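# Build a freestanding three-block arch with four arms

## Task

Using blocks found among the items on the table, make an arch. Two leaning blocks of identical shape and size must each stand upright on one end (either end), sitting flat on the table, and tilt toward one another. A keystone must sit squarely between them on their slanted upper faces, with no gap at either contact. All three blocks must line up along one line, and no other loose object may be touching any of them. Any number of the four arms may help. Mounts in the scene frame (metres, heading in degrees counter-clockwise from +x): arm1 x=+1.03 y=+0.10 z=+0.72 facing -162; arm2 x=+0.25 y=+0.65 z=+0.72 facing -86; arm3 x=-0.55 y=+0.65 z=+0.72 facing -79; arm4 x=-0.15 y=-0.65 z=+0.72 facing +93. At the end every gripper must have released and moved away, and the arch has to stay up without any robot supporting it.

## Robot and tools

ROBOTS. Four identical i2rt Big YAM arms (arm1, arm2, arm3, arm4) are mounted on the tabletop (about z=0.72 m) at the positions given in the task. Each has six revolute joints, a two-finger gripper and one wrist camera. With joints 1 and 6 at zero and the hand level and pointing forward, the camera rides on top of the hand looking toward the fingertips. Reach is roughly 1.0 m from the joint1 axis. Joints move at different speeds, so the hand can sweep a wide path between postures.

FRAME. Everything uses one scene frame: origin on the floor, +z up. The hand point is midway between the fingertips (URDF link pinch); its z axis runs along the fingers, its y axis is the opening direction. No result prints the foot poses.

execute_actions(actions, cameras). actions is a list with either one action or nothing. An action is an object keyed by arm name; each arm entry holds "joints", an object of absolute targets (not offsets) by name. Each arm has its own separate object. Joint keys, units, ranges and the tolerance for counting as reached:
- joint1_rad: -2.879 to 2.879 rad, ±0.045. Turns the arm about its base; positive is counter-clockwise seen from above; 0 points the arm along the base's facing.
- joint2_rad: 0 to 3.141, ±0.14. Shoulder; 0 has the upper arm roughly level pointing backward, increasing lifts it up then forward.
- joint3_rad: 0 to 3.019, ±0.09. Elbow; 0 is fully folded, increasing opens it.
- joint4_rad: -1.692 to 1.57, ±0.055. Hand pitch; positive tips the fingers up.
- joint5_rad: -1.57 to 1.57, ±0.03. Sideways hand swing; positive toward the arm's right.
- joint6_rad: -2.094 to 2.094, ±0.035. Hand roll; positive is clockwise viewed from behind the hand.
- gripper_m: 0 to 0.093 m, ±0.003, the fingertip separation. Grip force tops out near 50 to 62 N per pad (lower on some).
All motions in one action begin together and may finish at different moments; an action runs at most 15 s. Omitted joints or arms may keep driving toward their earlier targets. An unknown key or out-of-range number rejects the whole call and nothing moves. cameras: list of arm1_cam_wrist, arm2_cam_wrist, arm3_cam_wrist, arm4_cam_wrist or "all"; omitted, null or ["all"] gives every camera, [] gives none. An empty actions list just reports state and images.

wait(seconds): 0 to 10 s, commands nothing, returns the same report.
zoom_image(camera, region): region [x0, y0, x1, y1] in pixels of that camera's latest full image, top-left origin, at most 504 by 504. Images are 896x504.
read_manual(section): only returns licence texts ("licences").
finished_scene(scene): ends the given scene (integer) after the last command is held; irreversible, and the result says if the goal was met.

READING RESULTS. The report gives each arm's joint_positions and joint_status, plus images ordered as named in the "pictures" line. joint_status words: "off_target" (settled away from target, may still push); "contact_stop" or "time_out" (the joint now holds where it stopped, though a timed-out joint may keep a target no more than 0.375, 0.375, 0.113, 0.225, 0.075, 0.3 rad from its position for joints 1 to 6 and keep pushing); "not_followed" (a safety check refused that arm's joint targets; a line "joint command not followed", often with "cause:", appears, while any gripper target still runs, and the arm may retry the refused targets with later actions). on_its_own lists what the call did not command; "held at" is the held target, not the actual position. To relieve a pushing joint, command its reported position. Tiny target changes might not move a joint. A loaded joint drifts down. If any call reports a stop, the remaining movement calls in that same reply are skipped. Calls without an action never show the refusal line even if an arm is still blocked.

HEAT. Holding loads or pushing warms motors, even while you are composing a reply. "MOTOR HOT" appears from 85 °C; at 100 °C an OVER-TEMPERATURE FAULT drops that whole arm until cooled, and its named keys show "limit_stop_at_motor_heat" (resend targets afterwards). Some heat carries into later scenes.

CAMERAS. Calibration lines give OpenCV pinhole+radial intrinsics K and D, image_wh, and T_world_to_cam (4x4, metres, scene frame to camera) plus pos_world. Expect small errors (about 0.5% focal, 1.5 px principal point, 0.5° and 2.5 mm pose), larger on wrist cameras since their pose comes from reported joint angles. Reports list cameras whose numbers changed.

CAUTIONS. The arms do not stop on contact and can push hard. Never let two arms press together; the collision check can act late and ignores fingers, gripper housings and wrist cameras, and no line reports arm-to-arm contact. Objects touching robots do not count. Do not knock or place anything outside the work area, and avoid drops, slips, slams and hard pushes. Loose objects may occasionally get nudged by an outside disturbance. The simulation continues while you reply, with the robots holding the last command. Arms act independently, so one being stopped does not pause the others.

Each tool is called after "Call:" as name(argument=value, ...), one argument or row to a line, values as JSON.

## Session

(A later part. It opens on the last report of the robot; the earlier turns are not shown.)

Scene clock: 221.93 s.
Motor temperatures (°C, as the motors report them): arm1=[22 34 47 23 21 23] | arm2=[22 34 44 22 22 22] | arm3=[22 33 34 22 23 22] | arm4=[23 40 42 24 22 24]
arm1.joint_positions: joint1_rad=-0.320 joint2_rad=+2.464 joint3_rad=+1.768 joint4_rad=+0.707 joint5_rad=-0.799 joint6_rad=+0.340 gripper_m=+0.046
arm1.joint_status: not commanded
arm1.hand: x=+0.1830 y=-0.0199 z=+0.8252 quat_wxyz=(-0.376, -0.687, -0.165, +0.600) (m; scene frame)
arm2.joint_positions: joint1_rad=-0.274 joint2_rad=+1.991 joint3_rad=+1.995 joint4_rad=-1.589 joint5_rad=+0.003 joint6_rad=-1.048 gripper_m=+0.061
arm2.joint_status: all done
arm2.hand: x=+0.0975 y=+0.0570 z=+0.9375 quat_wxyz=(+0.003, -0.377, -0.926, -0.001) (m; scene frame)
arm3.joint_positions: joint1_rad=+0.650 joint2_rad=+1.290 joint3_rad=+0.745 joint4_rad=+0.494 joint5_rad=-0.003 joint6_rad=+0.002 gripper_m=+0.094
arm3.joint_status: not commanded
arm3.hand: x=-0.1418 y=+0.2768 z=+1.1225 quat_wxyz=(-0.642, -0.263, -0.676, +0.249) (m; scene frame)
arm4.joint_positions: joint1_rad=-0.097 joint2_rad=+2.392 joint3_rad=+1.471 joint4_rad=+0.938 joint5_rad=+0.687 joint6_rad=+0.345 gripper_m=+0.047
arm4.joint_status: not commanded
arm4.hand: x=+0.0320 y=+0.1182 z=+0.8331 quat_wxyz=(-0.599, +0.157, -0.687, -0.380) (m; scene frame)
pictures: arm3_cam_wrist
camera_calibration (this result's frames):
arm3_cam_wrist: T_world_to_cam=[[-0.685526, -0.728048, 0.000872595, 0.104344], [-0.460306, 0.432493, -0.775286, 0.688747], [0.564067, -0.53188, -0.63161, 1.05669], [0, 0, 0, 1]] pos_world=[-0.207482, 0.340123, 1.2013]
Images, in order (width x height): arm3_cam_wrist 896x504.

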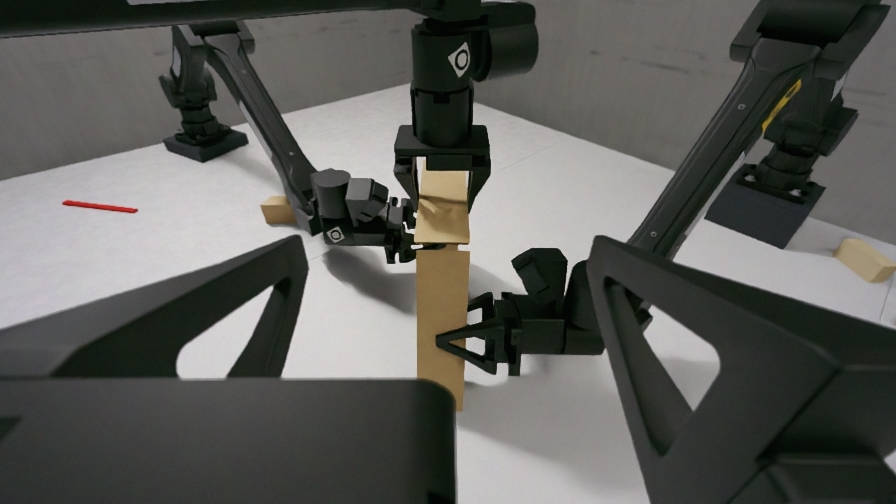

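Call:
execute_actions(
  actions=[
    {"arm2":{"joints":{"joint6_rad":-1.08}},"arm3":{"joints":{"joint1_rad":0.073,"joint2_rad":2.07,"joint3_rad":1.67,"joint4_rad":0.45,"joint5_rad":-1.49}}},
  ],
  cameras=["arm3_cam_wrist"],
)

Call:
zoom_image(
  camera="arm3_cam_wrist",
  region=[350, 120, 580, 320],
)

Scene clock: 233.27 s.
Motor temperatures (°C, as the motors report them): arm1=[22 35 47 23 21 23] | arm2=[22 35 43 22 22 22] | arm3=[22 33 34 22 23 22] | arm4=[23 41 42 24 22 24]
arm1.joint_positions: joint1_rad=-0.320 joint2_rad=+2.464 joint3_rad=+1.768 joint4_rad=+0.707 joint5_rad=-0.799 joint6_rad=+0.340 gripper_m=+0.046
arm1.joint_status: not commanded
arm1.hand: x=+0.1830 y=-0.0199 z=+0.8252 quat_wxyz=(-0.376, -0.687, -0.165, +0.600) (m; scene frame)
arm2.joint_positions: joint1_rad=-0.274 joint2_rad=+1.991 joint3_rad=+1.995 joint4_rad=-1.589 joint5_rad=+0.003 joint6_rad=-1.069 gripper_m=+0.061
arm2.joint_status: all done
arm2.hand: x=+0.0975 y=+0.0570 z=+0.9375 quat_wxyz=(+0.003, -0.368, -0.930, -0.001) (m; scene frame)
arm3.joint_positions: joint1_rad=+0.073 joint2_rad=+2.060 joint3_rad=+1.630 joint4_rad=+0.457 joint5_rad=-1.487 joint6_rad=+0.002 gripper_m=+0.094
arm3.joint_status: all done
arm3.hand: x=-0.2122 y=+0.0206 z=+1.0962 quat_wxyz=(-0.706, +0.067, -0.703, -0.050) (m; scene frame)
arm4.joint_positions: joint1_rad=-0.097 joint2_rad=+2.392 joint3_rad=+1.471 joint4_rad=+0.938 joint5_rad=+0.687 joint6_rad=+0.345 gripper_m=+0.047
arm4.joint_status: not commanded
arm4.hand: x=+0.0320 y=+0.1182 z=+0.8331 quat_wxyz=(-0.599, +0.157, -0.687, -0.380) (m; scene frame)
pictures: arm3_cam_wrist
camera_calibration (this result's frames):
arm3_cam_wrist: T_world_to_cam=[[0.151142, -0.988144, 0.0269783, 0.0239077], [-0.579033, -0.11062, -0.807765, 0.76836], [0.801172, 0.106466, -0.588887, 0.933837], [0, 0, 0, 1]] pos_world=[-0.306872, 0.0091985, 1.16993]
Images, in order (width x height): arm3_cam_wrist 896x504.

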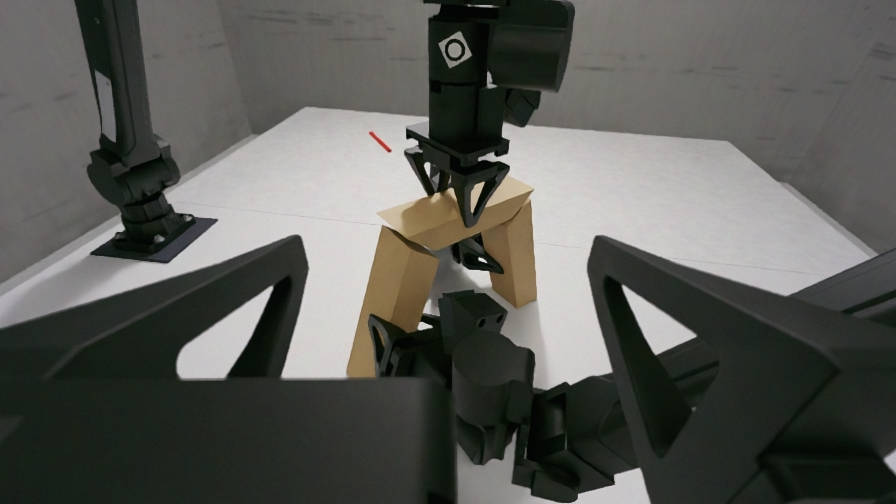

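Region (350, 120, 580, 320) of arm3_cam_wrist's 896x504 image, scaled by 2.191, with more detail than that image has; it fills the top 438 rows of this view, and the rest is white.

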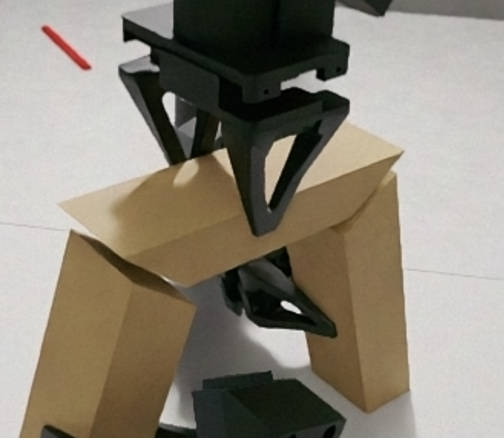

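Call:
execute_actions(
  actions=[
    {"arm1":{"joints":{"joint2_rad":2.475}},"arm2":{"joints":{"joint3_rad":1.97,"joint4_rad":-1.545}}},
  ],
  cameras=["arm3_cam_wrist"],
)

Call:
zoom_image(
  camera="arm3_cam_wrist",
  region=[350, 120, 580, 320],
)

Scene clock: 238.43 s.
Motor temperatures (°C, as the motors report them): arm1=[22 35 47 23 21 23] | arm2=[22 36 42 22 22 22] | arm3=[22 33 35 22 23 22] | arm4=[23 41 42 24 22 24]
arm1.joint_positions: joint1_rad=-0.320 joint2_rad=+2.466 joint3_rad=+1.768 joint4_rad=+0.712 joint5_rad=-0.800 joint6_rad=+0.340 gripper_m=+0.046
arm1.joint_status: all done
arm1.hand: x=+0.1832 y=-0.0200 z=+0.8247 quat_wxyz=(-0.376, -0.686, -0.166, +0.601) (m; scene frame)
arm2.joint_positions: joint1_rad=-0.274 joint2_rad=+1.987 joint3_rad=+1.965 joint4_rad=-1.559 joint5_rad=+0.002 joint6_rad=-1.069 gripper_m=+0.061
arm2.joint_status: all done
arm2.hand: x=+0.0976 y=+0.0574 z=+0.9284 quat_wxyz=(+0.003, -0.368, -0.930, +0.001) (m; scene frame)
arm3.joint_positions: joint1_rad=+0.073 joint2_rad=+2.060 joint3_rad=+1.630 joint4_rad=+0.457 joint5_rad=-1.487 joint6_rad=+0.002 gripper_m=+0.094
arm3.joint_status: not commanded
arm3.hand: x=-0.2122 y=+0.0206 z=+1.0962 quat_wxyz=(-0.706, +0.067, -0.703, -0.050) (m; scene frame)
arm4.joint_positions: joint1_rad=-0.097 joint2_rad=+2.393 joint3_rad=+1.471 joint4_rad=+0.938 joint5_rad=+0.686 joint6_rad=+0.348 gripper_m=+0.047
arm4.joint_status: not commanded
arm4.hand: x=+0.0318 y=+0.1183 z=+0.8328 quat_wxyz=(-0.598, +0.156, -0.687, -0.382) (m; scene frame)
pictures: arm3_cam_wrist
camera_calibration (this result's frames):
arm3_cam_wrist: T_world_to_cam=[[0.151142, -0.988144, 0.0269783, 0.0239077], [-0.579033, -0.11062, -0.807765, 0.76836], [0.801172, 0.106466, -0.588887, 0.933837], [0, 0, 0, 1]] pos_world=[-0.306872, 0.0091985, 1.16993]
Images, in order (width x height): arm3_cam_wrist 896x504.

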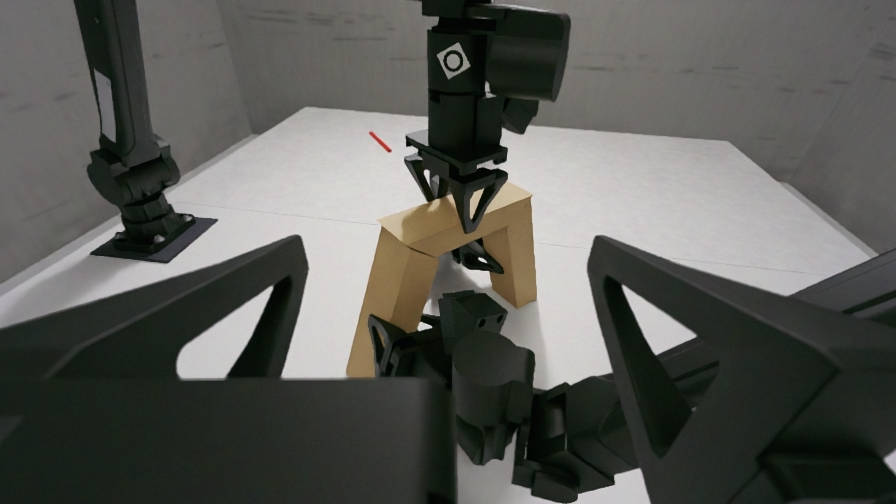

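Region (350, 120, 580, 320) of arm3_cam_wrist's 896x504 image, scaled by 2.191, with more detail than that image has; it fills the top 438 rows of this view, and the rest is white.

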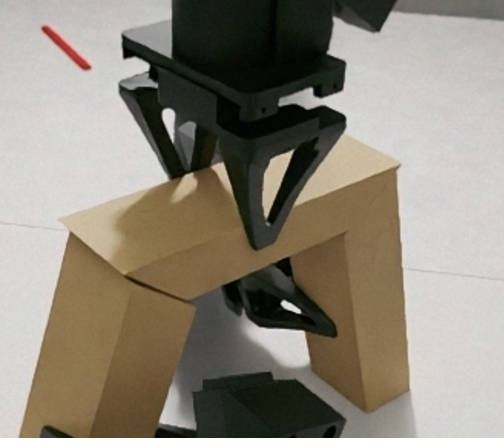

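Call:
execute_actions(
  actions=[],
)

Call:
execute_actions(
  actions=[
    {"arm2":{"joints":{"gripper_m":0.093}}},
  ],
  cameras=["arm3_cam_wrist","arm2_cam_wrist"],
)

Call:
zoom_image(
  camera="arm3_cam_wrist",
  region=[350,120,580,320],
)

Scene clock: 256.63 s.
Motor temperatures (°C, as the motors report them): arm1=[22 35 48 23 21 23] | arm2=[22 36 42 22 22 22] | arm3=[22 34 36 22 23 22] | arm4=[23 42 42 24 22 24]
arm1.joint_positions: joint1_rad=-0.320 joint2_rad=+2.466 joint3_rad=+1.768 joint4_rad=+0.712 joint5_rad=-0.800 joint6_rad=+0.340 gripper_m=+0.046
arm1.joint_status: all done
arm1.hand: x=+0.1832 y=-0.0200 z=+0.8247 quat_wxyz=(-0.376, -0.686, -0.166, +0.601) (m; scene frame)
arm2.joint_positions: joint1_rad=-0.274 joint2_rad=+1.987 joint3_rad=+1.965 joint4_rad=-1.559 joint5_rad=+0.002 joint6_rad=-1.069 gripper_m=+0.061
arm2.joint_status: all done
arm2.hand: x=+0.0976 y=+0.0574 z=+0.9284 quat_wxyz=(+0.003, -0.368, -0.930, +0.001) (m; scene frame)
arm3.joint_positions: joint1_rad=+0.073 joint2_rad=+2.060 joint3_rad=+1.630 joint4_rad=+0.457 joint5_rad=-1.487 joint6_rad=+0.002 gripper_m=+0.094
arm3.joint_status: not commanded
arm3.hand: x=-0.2122 y=+0.0206 z=+1.0962 quat_wxyz=(-0.706, +0.067, -0.703, -0.050) (m; scene frame)
arm4.joint_positions: joint1_rad=-0.097 joint2_rad=+2.393 joint3_rad=+1.471 joint4_rad=+0.938 joint5_rad=+0.686 joint6_rad=+0.348 gripper_m=+0.047
arm4.joint_status: not commanded
arm4.hand: x=+0.0318 y=+0.1183 z=+0.8328 quat_wxyz=(-0.598, +0.156, -0.687, -0.382) (m; scene frame)
pictures: arm1_cam_wrist, arm2_cam_wrist, arm3_cam_wrist, arm4_cam_wrist
camera_calibration (this result's frames):
arm1_cam_wrist: T_world_to_cam=[[-0.679267, 0.659412, -0.322136, 0.40659], [0.595123, 0.238073, -0.767561, 0.528246], [-0.429447, -0.71309, -0.554147, 0.647974], [0, 0, 0, 1]] pos_world=[0.240082, 0.0681922, 0.895511]
arm2_cam_wrist: T_world_to_cam=[[-0.672428, -0.740161, 0.00164912, 0.104704], [-0.597999, 0.544586, 0.588068, -0.514815], [-0.436163, 0.394447, -0.80881, 0.89387], [0, 0, 0, 1]] pos_world=[0.15242, 0.00527449, 1.02554]
arm3_cam_wrist: T_world_to_cam=[[0.151142, -0.988144, 0.0269783, 0.0239077], [-0.579033, -0.11062, -0.807765, 0.76836], [0.801172, 0.106466, -0.588887, 0.933837], [0, 0, 0, 1]] pos_world=[-0.306872, 0.0091985, 1.16993]
arm4_cam_wrist: T_world_to_cam=[[0.666152, -0.65271, -0.360849, 0.36101], [-0.619753, -0.215289, -0.75469, 0.675162], [0.414907, 0.726375, -0.547934, 0.479259], [0, 0, 0, 1]] pos_world=[-0.0209017, 0.0328678, 0.90241]
Images, in order (width x height): arm1_cam_wrist 896x504, arm2_cam_wrist 896x504, arm3_cam_wrist 896x504, arm4_cam_wrist 896x504.

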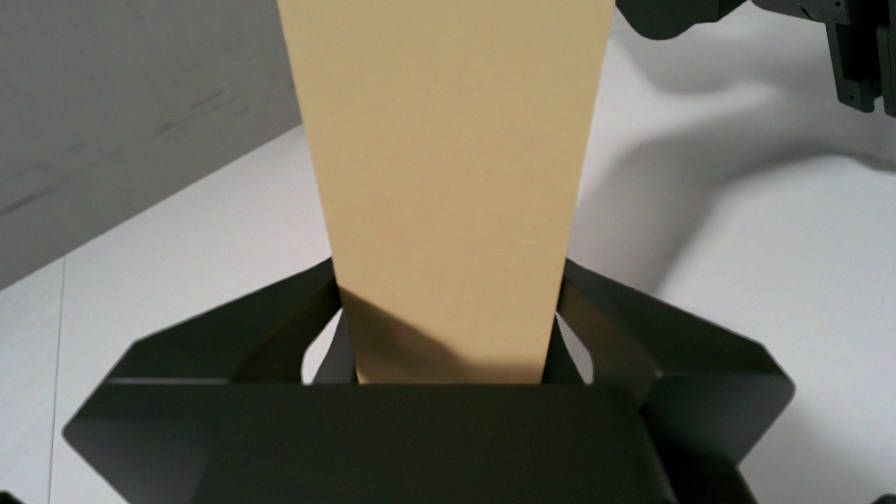

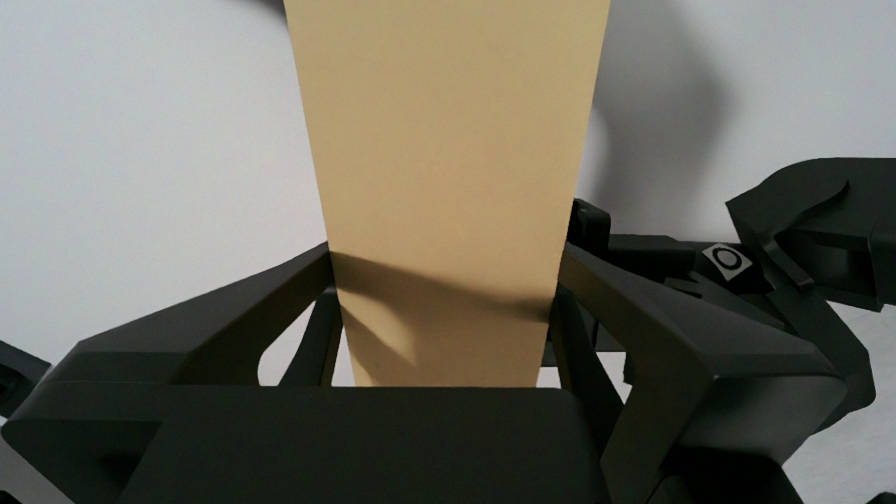

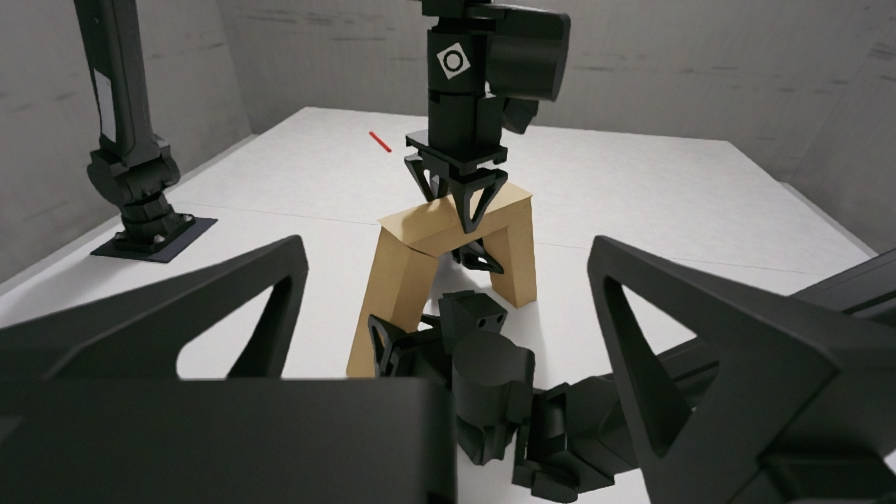

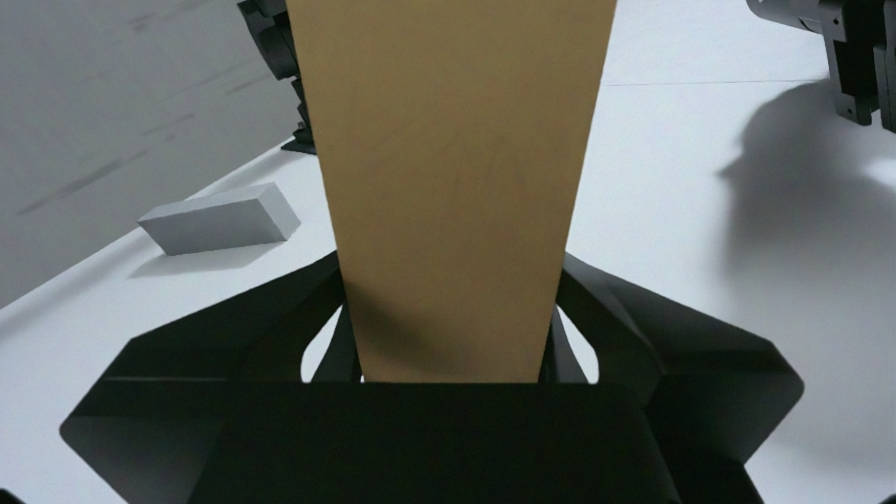

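Scene clock: 257.50 s.
Motor temperatures (°C, as the motors report them): arm1=[22 35 48 23 21 23] | arm2=[22 36 42 22 22 22] | arm3=[22 34 36 22 23 22] | arm4=[23 42 42 24 22 24]
arm1.joint_positions: joint1_rad=-0.320 joint2_rad=+2.466 joint3_rad=+1.768 joint4_rad=+0.712 joint5_rad=-0.800 joint6_rad=+0.341 gripper_m=+0.046
arm1.joint_status: not commanded
arm1.hand: x=+0.1832 y=-0.0200 z=+0.8245 quat_wxyz=(-0.376, -0.686, -0.165, +0.600) (m; scene frame)
arm2.joint_positions: joint1_rad=-0.274 joint2_rad=+1.970 joint3_rad=+1.965 joint4_rad=-1.558 joint5_rad=+0.002 joint6_rad=-1.069 gripper_m=+0.093
arm2.joint_status: all done
arm2.hand: x=+0.0979 y=+0.0584 z=+0.9383 quat_wxyz=(+0.002, -0.367, -0.930, +0.010) (m; scene frame)
arm3.joint_positions: joint1_rad=+0.073 joint2_rad=+2.060 joint3_rad=+1.630 joint4_rad=+0.457 joint5_rad=-1.487 joint6_rad=+0.002 gripper_m=+0.094
arm3.joint_status: not commanded
arm3.hand: x=-0.2122 y=+0.0206 z=+1.0962 quat_wxyz=(-0.706, +0.067, -0.703, -0.050) (m; scene frame)
arm4.joint_positions: joint1_rad=-0.097 joint2_rad=+2.393 joint3_rad=+1.471 joint4_rad=+0.938 joint5_rad=+0.685 joint6_rad=+0.348 gripper_m=+0.047
arm4.joint_status: not commanded
arm4.hand: x=+0.0318 y=+0.1184 z=+0.8328 quat_wxyz=(-0.598, +0.156, -0.687, -0.382) (m; scene frame)
pictures: arm2_cam_wrist, arm3_cam_wrist
camera_calibration (this result's frames):
arm2_cam_wrist: T_world_to_cam=[[-0.672061, -0.740297, 0.0171588, 0.0910934], [-0.595694, 0.554261, 0.581329, -0.51553], [-0.439867, 0.380467, -0.813488, 0.907207], [0, 0, 0, 1]] pos_world=[0.153173, 0.00801154, 1.03613]
arm3_cam_wrist: T_world_to_cam=[[0.151142, -0.988144, 0.0269783, 0.0239077], [-0.579033, -0.11062, -0.807765, 0.76836], [0.801172, 0.106466, -0.588887, 0.933837], [0, 0, 0, 1]] pos_world=[-0.306872, 0.0091985, 1.16993]
Images, in order (width x height): arm2_cam_wrist 896x504, arm3_cam_wrist 896x504.

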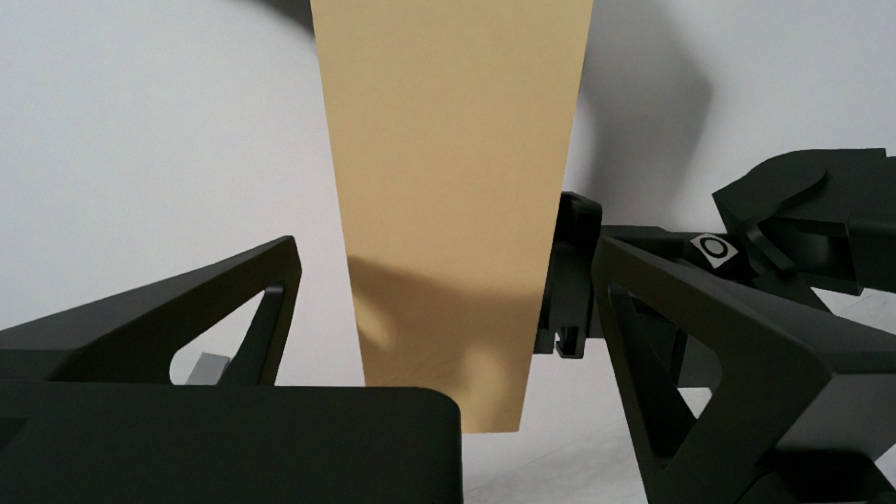

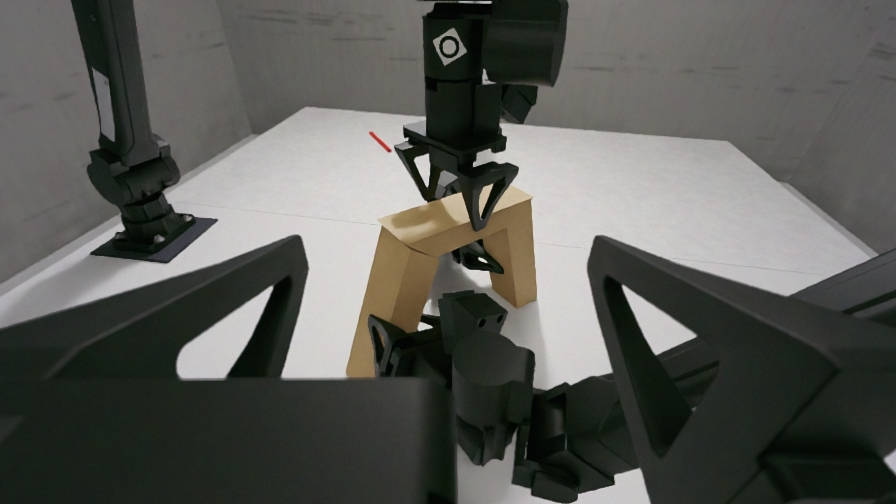

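Region (350, 120, 580, 320) of arm3_cam_wrist's 896x504 image, scaled by 2.191, with more detail than that image has; it fills the top 438 rows of this view, and the rest is white.

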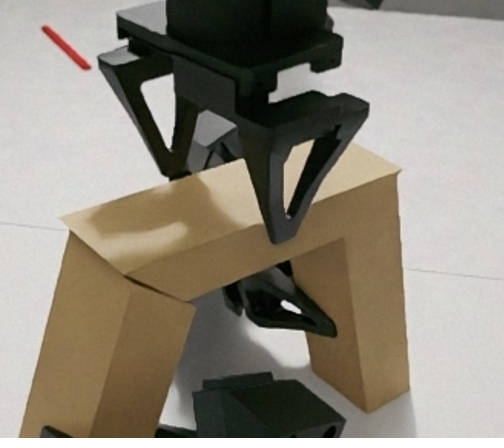

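Call:
execute_actions(
  actions=[
    {"arm2":{"joints":{"joint2_rad":1.75}},"arm1":{"joints":{"gripper_m":0.056,"joint3_rad":1.79,"joint4_rad":0.72}},"arm4":{"joints":{"gripper_m":0.057,"joint3_rad":1.49,"joint4_rad":0.95}}},
  ],
)

Call:
zoom_image(
  camera="arm3_cam_wrist",
  region=[350,120,580,320],
)

Scene clock: 262.83 s.
Motor temperatures (°C, as the motors report them): arm1=[22 35 48 23 21 23] | arm2=[22 36 42 22 22 22] | arm3=[22 34 36 22 23 22] | arm4=[23 42 42 24 22 24]
arm1.joint_positions: joint1_rad=-0.320 joint2_rad=+2.466 joint3_rad=+1.768 joint4_rad=+0.712 joint5_rad=-0.800 joint6_rad=+0.340 gripper_m=+0.056
arm1.joint_status: all done
arm1.hand: x=+0.1833 y=-0.0201 z=+0.8245 quat_wxyz=(-0.376, -0.686, -0.166, +0.600) (m; scene frame)
arm2.joint_positions: joint1_rad=-0.274 joint2_rad=+1.751 joint3_rad=+1.957 joint4_rad=-1.557 joint5_rad=+0.002 joint6_rad=-1.069 gripper_m=+0.093
arm2.joint_status: all done
arm2.hand: x=+0.1064 y=+0.0900 z=+1.0622 quat_wxyz=(-0.012, -0.365, -0.924, +0.115) (m; scene frame)
arm3.joint_positions: joint1_rad=+0.073 joint2_rad=+2.060 joint3_rad=+1.630 joint4_rad=+0.457 joint5_rad=-1.487 joint6_rad=+0.002 gripper_m=+0.094
arm3.joint_status: not commanded
arm3.hand: x=-0.2122 y=+0.0206 z=+1.0962 quat_wxyz=(-0.706, +0.067, -0.703, -0.050) (m; scene frame)
arm4.joint_positions: joint1_rad=-0.097 joint2_rad=+2.391 joint3_rad=+1.471 joint4_rad=+0.938 joint5_rad=+0.685 joint6_rad=+0.348 gripper_m=+0.057
arm4.joint_status: all done
arm4.hand: x=+0.0318 y=+0.1186 z=+0.8345 quat_wxyz=(-0.598, +0.156, -0.687, -0.383) (m; scene frame)
pictures: arm1_cam_wrist, arm2_cam_wrist, arm3_cam_wrist, arm4_cam_wrist
camera_calibration (this result's frames):
arm1_cam_wrist: T_world_to_cam=[[-0.679517, 0.659155, -0.322135, 0.406628], [0.595035, 0.238305, -0.767557, 0.528046], [-0.429173, -0.71325, -0.554153, 0.64779], [0, 0, 0, 1]] pos_world=[0.240118, 0.0681698, 0.895269]
arm2_cam_wrist: T_world_to_cam=[[-0.665647, -0.71779, 0.204185, -0.0833062], [-0.56776, 0.664668, 0.485659, -0.511286], [-0.484317, 0.207349, -0.849967, 1.05881], [0, 0, 0, 1]] pos_world=[0.16706, 0.0604954, 1.16527]
arm3_cam_wrist: T_world_to_cam=[[0.151142, -0.988144, 0.0269783, 0.0239077], [-0.579033, -0.11062, -0.807765, 0.76836], [0.801172, 0.106466, -0.588887, 0.933837], [0, 0, 0, 1]] pos_world=[-0.306872, 0.0091985, 1.16993]
arm4_cam_wrist: T_world_to_cam=[[0.666488, -0.651622, -0.36219, 0.362826], [-0.619506, -0.213816, -0.755311, 0.67685], [0.414736, 0.727785, -0.54619, 0.478406], [0, 0, 0, 1]] pos_world=[-0.0209191, 0.0329696, 0.903945]
Images, in order (width x height): arm1_cam_wrist 896x504, arm2_cam_wrist 896x504, arm3_cam_wrist 896x504, arm4_cam_wrist 896x504.

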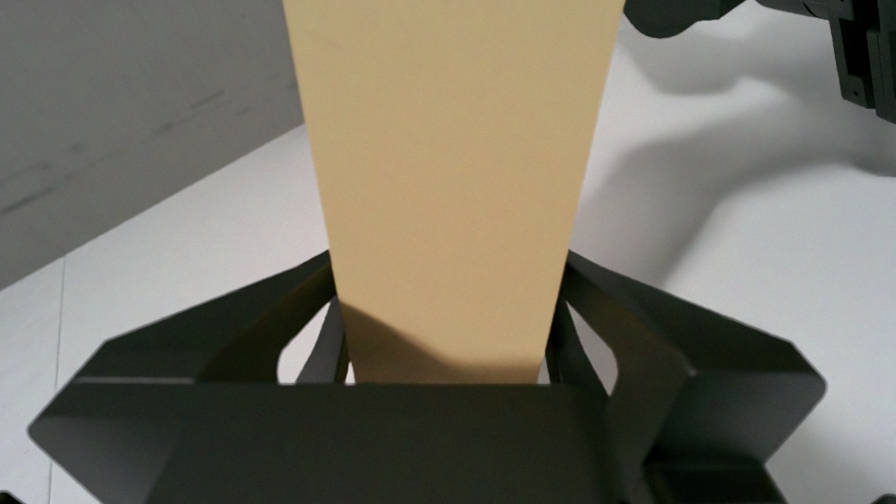

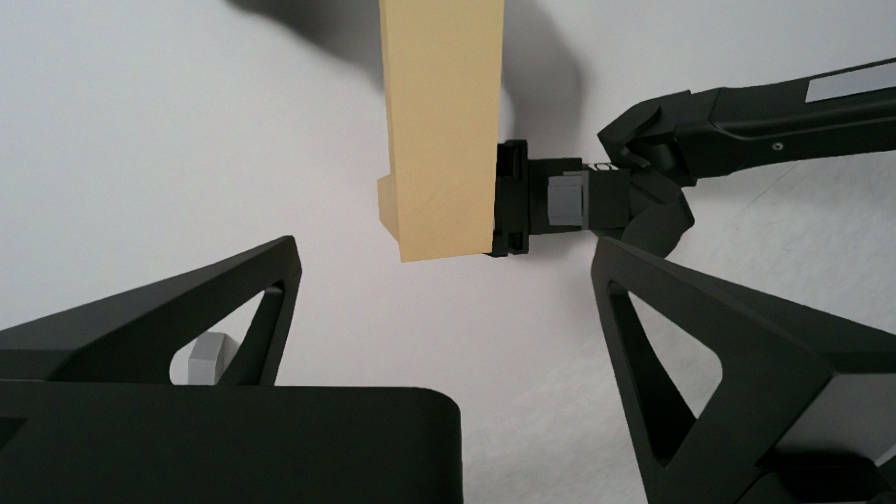

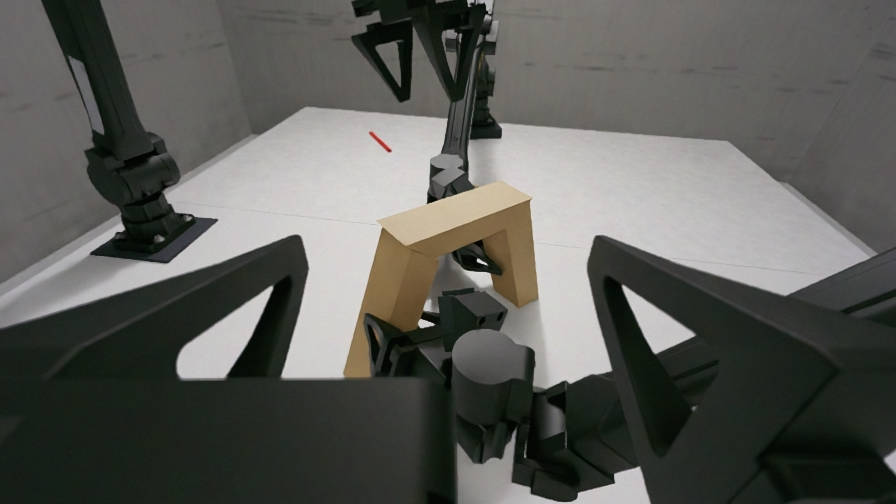

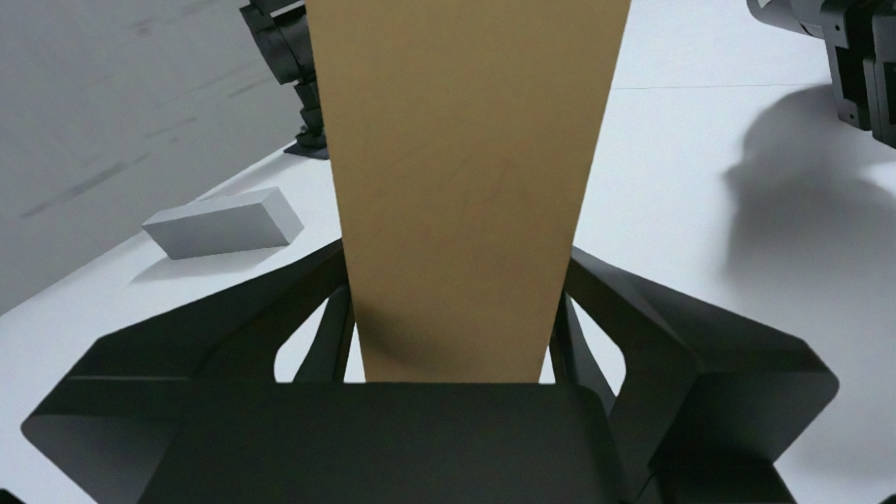

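Region (350, 120, 580, 320) of arm3_cam_wrist's 896x504 image, scaled by 2.191, with more detail than that image has; it fills the top 438 rows of this view, and the rest is white.

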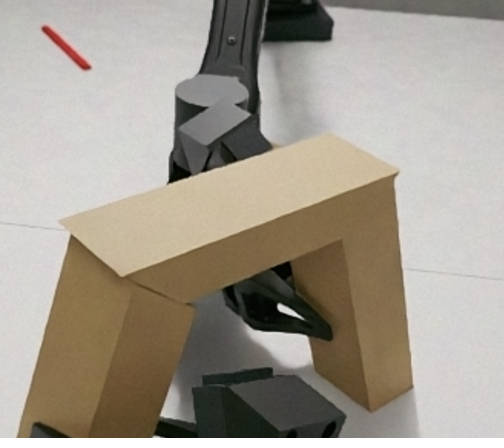

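Call:
execute_actions(
  actions=[
    {"arm2":{"joints":{"joint2_rad":1.3,"joint3_rad":1.5}},"arm3":{"joints":{"joint1_rad":-0.15,"joint2_rad":1.9,"joint5_rad":-1.55}},"arm1":{"joints":{"gripper_m":0.093}},"arm4":{"joints":{"gripper_m":0.093}}},
  ],
  cameras=[],
)

Call:
execute_actions(
  actions=[
    {"arm1":{"joints":{"joint1_rad":-0.366,"joint2_rad":2.40,"joint3_rad":1.66,"joint4_rad":0.79,"joint5_rad":-0.84}},"arm4":{"joints":{"joint1_rad":-0.051,"joint2_rad":2.338,"joint3_rad":1.376,"joint4_rad":1.02,"joint5_rad":0.725}}},
  ],
)

Scene clock: 278.27 s.
Motor temperatures (°C, as the motors report them): arm1=[22 36 45 23 21 23] | arm2=[22 35 43 22 22 22] | arm3=[22 35 37 22 23 22] | arm4=[23 42 41 24 22 24]
arm1.joint_positions: joint1_rad=-0.320 joint2_rad=+2.466 joint3_rad=+1.768 joint4_rad=+0.712 joint5_rad=-0.800 joint6_rad=+0.340 gripper_m=+0.093
arm1.joint_status: all done
arm1.hand: x=+0.1833 y=-0.0201 z=+0.8245 quat_wxyz=(-0.376, -0.686, -0.166, +0.601) (m; scene frame)
arm2.joint_positions: joint1_rad=-0.274 joint2_rad=+1.300 joint3_rad=+1.500 joint4_rad=-1.550 joint5_rad=+0.002 joint6_rad=-1.070 gripper_m=+0.093
arm2.joint_status: all done
arm2.hand: x=+0.1488 y=+0.2551 z=+1.0804 quat_wxyz=(-0.012, -0.364, -0.924, +0.115) (m; scene frame)
arm3.joint_positions: joint1_rad=-0.145 joint2_rad=+1.871 joint3_rad=+1.645 joint4_rad=+0.454 joint5_rad=-1.547 joint6_rad=+0.002 gripper_m=+0.094
arm3.joint_status: all done
arm3.hand: x=-0.3576 y=+0.0107 z=+1.2239 quat_wxyz=(-0.705, +0.083, -0.700, +0.077) (m; scene frame)
arm4.joint_positions: joint1_rad=-0.097 joint2_rad=+2.391 joint3_rad=+1.471 joint4_rad=+0.938 joint5_rad=+0.685 joint6_rad=+0.348 gripper_m=+0.093
arm4.joint_status: all done
arm4.hand: x=+0.0318 y=+0.1186 z=+0.8345 quat_wxyz=(-0.598, +0.156, -0.687, -0.383) (m; scene frame)
pictures: none
No camera images: the call's "cameras" was empty. Leave "cameras" out to get every camera's image.

Scene clock: 279.07 s.
Motor temperatures (°C, as the motors report them): arm1=[22 36 45 23 21 23] | arm2=[22 35 43 22 22 22] | arm3=[22 35 37 22 23 22] | arm4=[23 42 40 24 22 24]
arm1.joint_positions: joint1_rad=-0.366 joint2_rad=+2.414 joint3_rad=+1.660 joint4_rad=+0.776 joint5_rad=-0.837 joint6_rad=+0.340 gripper_m=+0.093
arm1.joint_status: all done
arm1.hand: x=+0.2073 y=+0.0128 z=+0.8272 quat_wxyz=(-0.372, -0.685, -0.164, +0.605) (m; scene frame)
arm2.joint_positions: joint1_rad=-0.274 joint2_rad=+1.300 joint3_rad=+1.500 joint4_rad=-1.550 joint5_rad=+0.002 joint6_rad=-1.070 gripper_m=+0.093
arm2.joint_status: not commanded
arm2.hand: x=+0.1488 y=+0.2551 z=+1.0804 quat_wxyz=(-0.012, -0.364, -0.924, +0.115) (m; scene frame)
arm3.joint_positions: joint1_rad=-0.145 joint2_rad=+1.871 joint3_rad=+1.645 joint4_rad=+0.454 joint5_rad=-1.547 joint6_rad=+0.002 gripper_m=+0.094
arm3.joint_status: not commanded
arm3.hand: x=-0.3576 y=+0.0107 z=+1.2239 quat_wxyz=(-0.705, +0.083, -0.700, +0.077) (m; scene frame)
arm4.joint_positions: joint1_rad=-0.046 joint2_rad=+2.336 joint3_rad=+1.388 joint4_rad=+1.000 joint5_rad=+0.723 joint6_rad=+0.348 gripper_m=+0.093
arm4.joint_status: all done
arm4.hand: x=-0.0038 y=+0.1018 z=+0.8523 quat_wxyz=(-0.598, +0.150, -0.679, -0.398) (m; scene frame)
pictures: arm1_cam_wrist, arm2_cam_wrist, arm3_cam_wrist, arm4_cam_wrist
camera_calibration (this result's frames):
arm1_cam_wrist: T_world_to_cam=[[-0.675914, 0.665668, -0.316269, 0.396541], [0.591343, 0.233752, -0.771799, 0.512327], [-0.439833, -0.708693, -0.551635, 0.683143], [0, 0, 0, 1]] pos_world=[0.265536, 0.100417, 0.897673]
arm2_cam_wrist: T_world_to_cam=[[-0.665079, -0.718294, 0.204264, 0.0595892], [-0.568171, 0.664223, 0.485787, -0.60576], [-0.484615, 0.20703, -0.849875, 1.06057], [0, 0, 0, 1]] pos_world=[0.209422, 0.225593, 1.18345]
arm3_cam_wrist: T_world_to_cam=[[-0.00692458, -0.974181, 0.225662, -0.267207], [-0.58526, -0.179031, -0.790834, 0.764026], [0.810816, -0.137547, -0.568909, 1.10825], [0, 0, 0, 1]] pos_world=[-0.453283, 0.0289124, 1.29501]
arm4_cam_wrist: T_world_to_cam=[[0.675468, -0.630034, -0.383144, 0.397677], [-0.616135, -0.196765, -0.762667, 0.669138], [0.405117, 0.751226, -0.521094, 0.491264], [0, 0, 0, 1]] pos_world=[-0.055358, 0.013162, 0.918692]
Images, in order (width x height): arm1_cam_wrist 896x504, arm2_cam_wrist 896x504, arm3_cam_wrist 896x504, arm4_cam_wrist 896x504.

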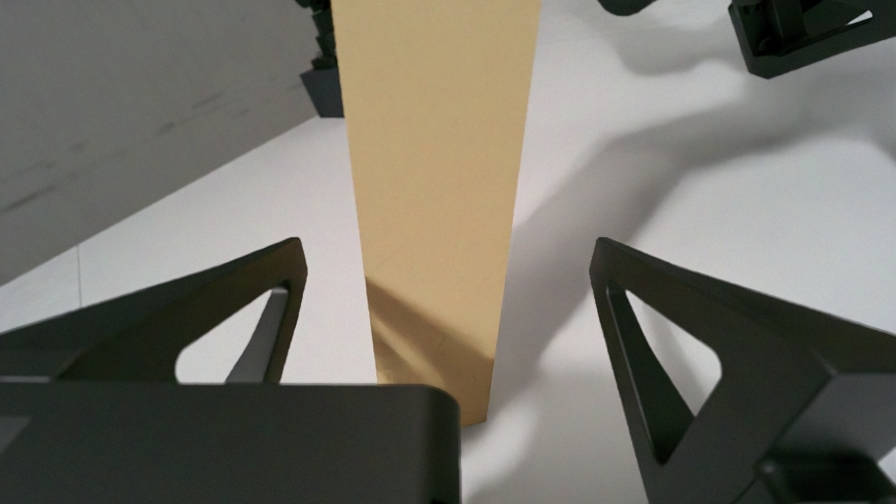

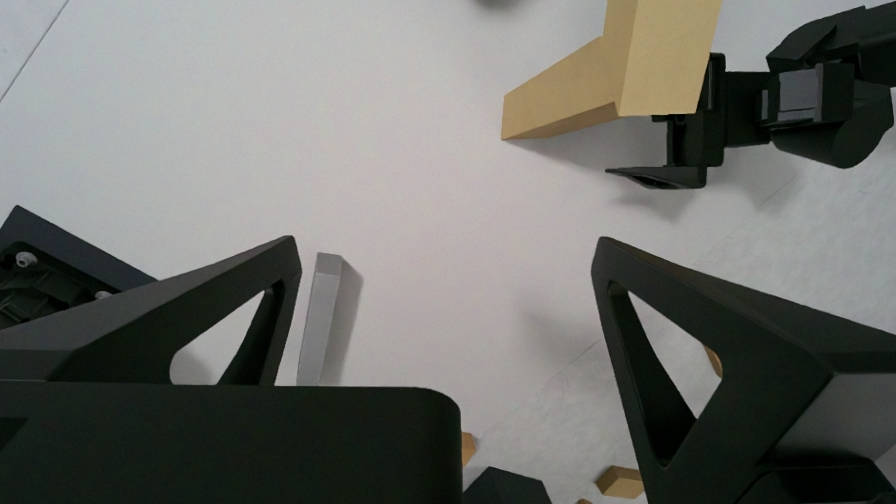

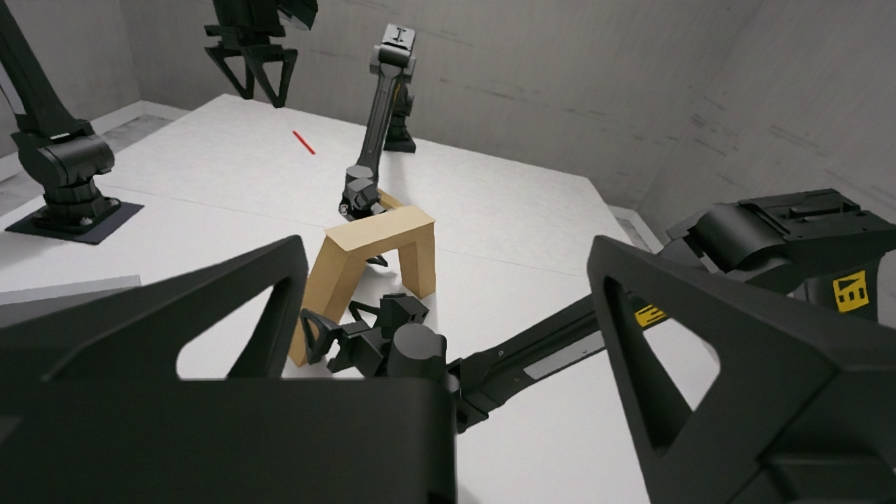

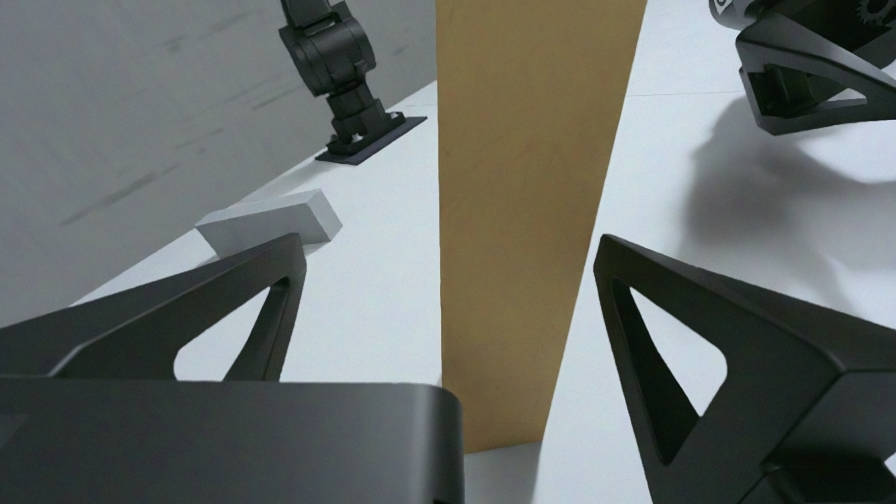

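Call:
execute_actions(
  actions=[
    {"arm1":{"joints":{"joint1_rad":-0.405,"joint2_rad":2.34,"joint3_rad":1.546,"joint4_rad":0.83,"joint5_rad":-0.88}},"arm4":{"joints":{"joint2_rad":2.31,"joint3_rad":1.26,"joint4_rad":1.07}}},
  ],
  cameras=[],
)

Call:
execute_actions(
  actions=[
    {"arm1":{"joints":{"joint1_rad":-0.5,"joint2_rad":2.0,"joint3_rad":1.3}},"arm4":{"joints":{"joint1_rad":0.1,"joint2_rad":2.1,"joint3_rad":1.0}}},
  ],
)

Scene clock: 284.07 s.
Motor temperatures (°C, as the motors report them): arm1=[22 36 44 23 21 23] | arm2=[22 34 43 22 22 22] | arm3=[22 35 37 22 23 22] | arm4=[23 42 39 24 22 24]
arm1.joint_positions: joint1_rad=-0.401 joint2_rad=+2.352 joint3_rad=+1.546 joint4_rad=+0.817 joint5_rad=-0.877 joint6_rad=+0.340 gripper_m=+0.093
arm1.joint_status: all done
arm1.hand: x=+0.2365 y=+0.0347 z=+0.8317 quat_wxyz=(-0.375, -0.687, -0.164, +0.600) (m; scene frame)
arm2.joint_positions: joint1_rad=-0.274 joint2_rad=+1.300 joint3_rad=+1.500 joint4_rad=-1.550 joint5_rad=+0.002 joint6_rad=-1.070 gripper_m=+0.093
arm2.joint_status: not commanded
arm2.hand: x=+0.1488 y=+0.2551 z=+1.0804 quat_wxyz=(-0.012, -0.364, -0.924, +0.115) (m; scene frame)
arm3.joint_positions: joint1_rad=-0.145 joint2_rad=+1.871 joint3_rad=+1.645 joint4_rad=+0.454 joint5_rad=-1.547 joint6_rad=+0.002 gripper_m=+0.094
arm3.joint_status: not commanded
arm3.hand: x=-0.3576 y=+0.0107 z=+1.2239 quat_wxyz=(-0.705, +0.083, -0.700, +0.077) (m; scene frame)
arm4.joint_positions: joint1_rad=-0.046 joint2_rad=+2.311 joint3_rad=+1.265 joint4_rad=+1.049 joint5_rad=+0.724 joint6_rad=+0.348 gripper_m=+0.093
arm4.joint_status: all done
arm4.hand: x=-0.0051 y=+0.0647 z=+0.8301 quat_wxyz=(-0.594, +0.164, -0.689, -0.381) (m; scene frame)
pictures: none
No camera images: the call's "cameras" was empty. Leave "cameras" out to get every camera's image.

Scene clock: 285.47 s.
Motor temperatures (°C, as the motors report them): arm1=[22 36 43 23 21 23] | arm2=[22 34 43 22 22 22] | arm3=[22 35 37 22 23 22] | arm4=[23 42 39 24 22 24]
arm1.joint_positions: joint1_rad=-0.511 joint2_rad=+1.988 joint3_rad=+1.299 joint4_rad=+0.826 joint5_rad=-0.878 joint6_rad=+0.339 gripper_m=+0.093
arm1.joint_status: all done
arm1.hand: x=+0.3039 y=+0.1071 z=+0.9849 quat_wxyz=(-0.324, -0.660, -0.155, +0.660) (m; scene frame)
arm2.joint_positions: joint1_rad=-0.274 joint2_rad=+1.300 joint3_rad=+1.500 joint4_rad=-1.550 joint5_rad=+0.002 joint6_rad=-1.070 gripper_m=+0.093
arm2.joint_status: not commanded
arm2.hand: x=+0.1488 y=+0.2551 z=+1.0804 quat_wxyz=(-0.012, -0.364, -0.924, +0.115) (m; scene frame)
arm3.joint_positions: joint1_rad=-0.145 joint2_rad=+1.871 joint3_rad=+1.645 joint4_rad=+0.454 joint5_rad=-1.547 joint6_rad=+0.002 gripper_m=+0.094
arm3.joint_status: not commanded
arm3.hand: x=-0.3576 y=+0.0107 z=+1.2239 quat_wxyz=(-0.705, +0.083, -0.700, +0.077) (m; scene frame)
arm4.joint_positions: joint1_rad=+0.099 joint2_rad=+2.084 joint3_rad=+1.010 joint4_rad=+1.054 joint5_rad=+0.725 joint6_rad=+0.348 gripper_m=+0.093
arm4.joint_status: all done
arm4.hand: x=-0.1034 y=+0.0093 z=+0.8833 quat_wxyz=(-0.563, +0.220, -0.680, -0.415) (m; scene frame)
pictures: arm1_cam_wrist, arm2_cam_wrist, arm3_cam_wrist, arm4_cam_wrist
camera_calibration (this result's frames):
arm1_cam_wrist: T_world_to_cam=[[-0.634553, 0.7384, -0.228271, 0.341837], [0.520822, 0.190312, -0.832181, 0.640452], [-0.57104, -0.646951, -0.505338, 0.867127], [0, 0, 0, 1]] pos_world=[0.378517, 0.186691, 1.0492]
arm2_cam_wrist: T_world_to_cam=[[-0.665079, -0.718294, 0.204264, 0.0595892], [-0.568171, 0.664223, 0.485787, -0.60576], [-0.484615, 0.20703, -0.849875, 1.06057], [0, 0, 0, 1]] pos_world=[0.209422, 0.225593, 1.18345]
arm3_cam_wrist: T_world_to_cam=[[-0.00692458, -0.974181, 0.225662, -0.267207], [-0.58526, -0.179031, -0.790834, 0.764026], [0.810816, -0.137547, -0.568909, 1.10825], [0, 0, 0, 1]] pos_world=[-0.453283, 0.0289124, 1.29501]
arm4_cam_wrist: T_world_to_cam=[[0.760298, -0.55344, -0.340075, 0.388608], [-0.577822, -0.337041, -0.74332, 0.601422], [0.296764, 0.761648, -0.576041, 0.654475], [0, 0, 0, 1]] pos_world=[-0.142168, -0.080705, 0.95621]
Images, in order (width x height): arm1_cam_wrist 896x504, arm2_cam_wrist 896x504, arm3_cam_wrist 896x504, arm4_cam_wrist 896x504.

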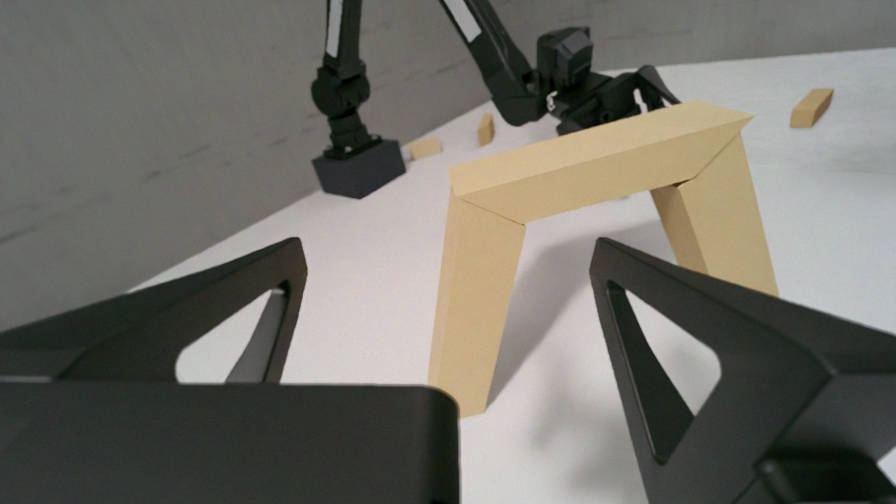

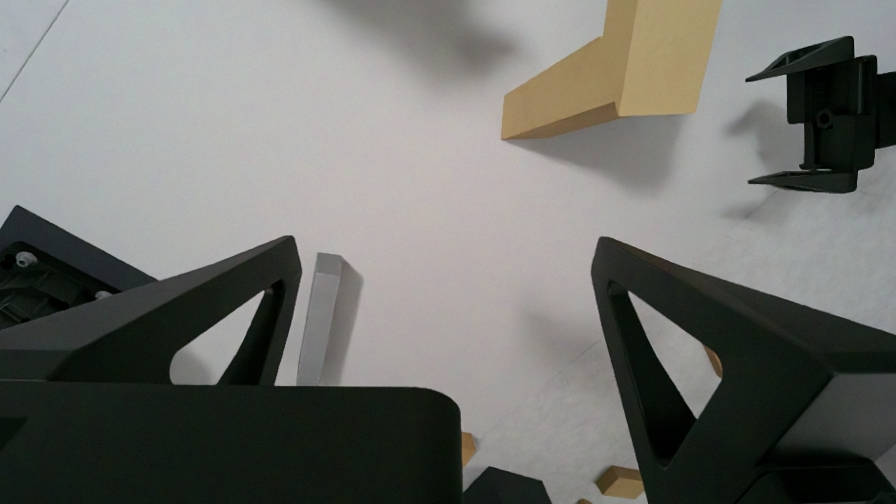

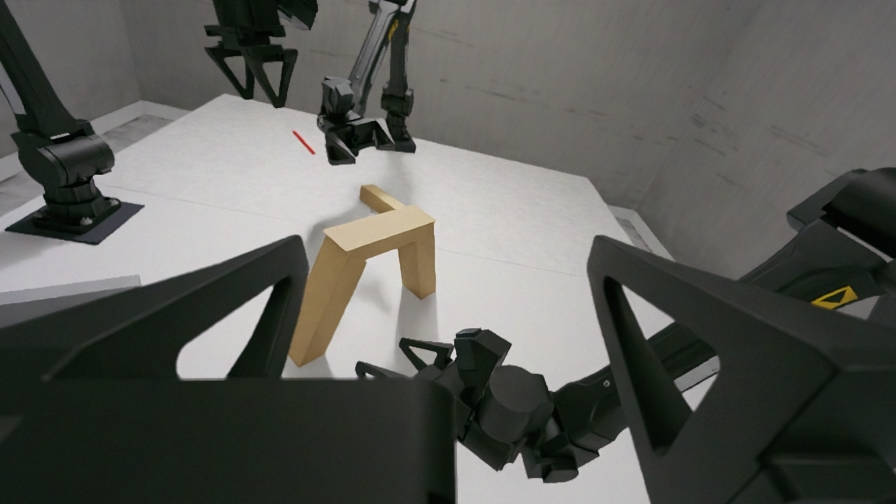

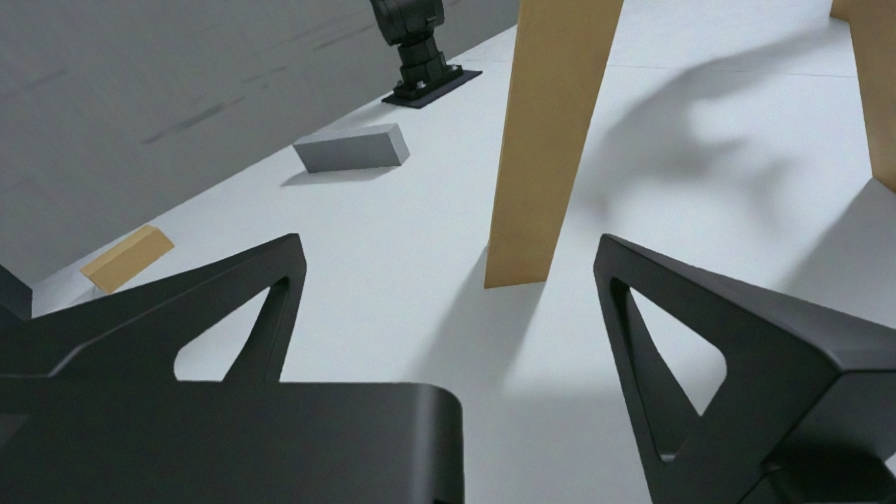

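Call:
zoom_image(
  camera="arm1_cam_wrist",
  region=[430,80,790,250],
)

Region (430, 80, 790, 250) of arm1_cam_wrist's 896x504 image, scaled by 1.400, with more detail than that image has; it fills the top 238 rows of this view, and the rest is white.

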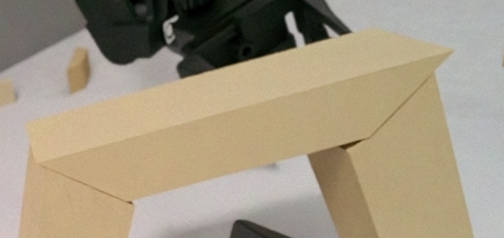

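Call:
finished_scene(
  scene=2,
)

The scene is finished: the task was done.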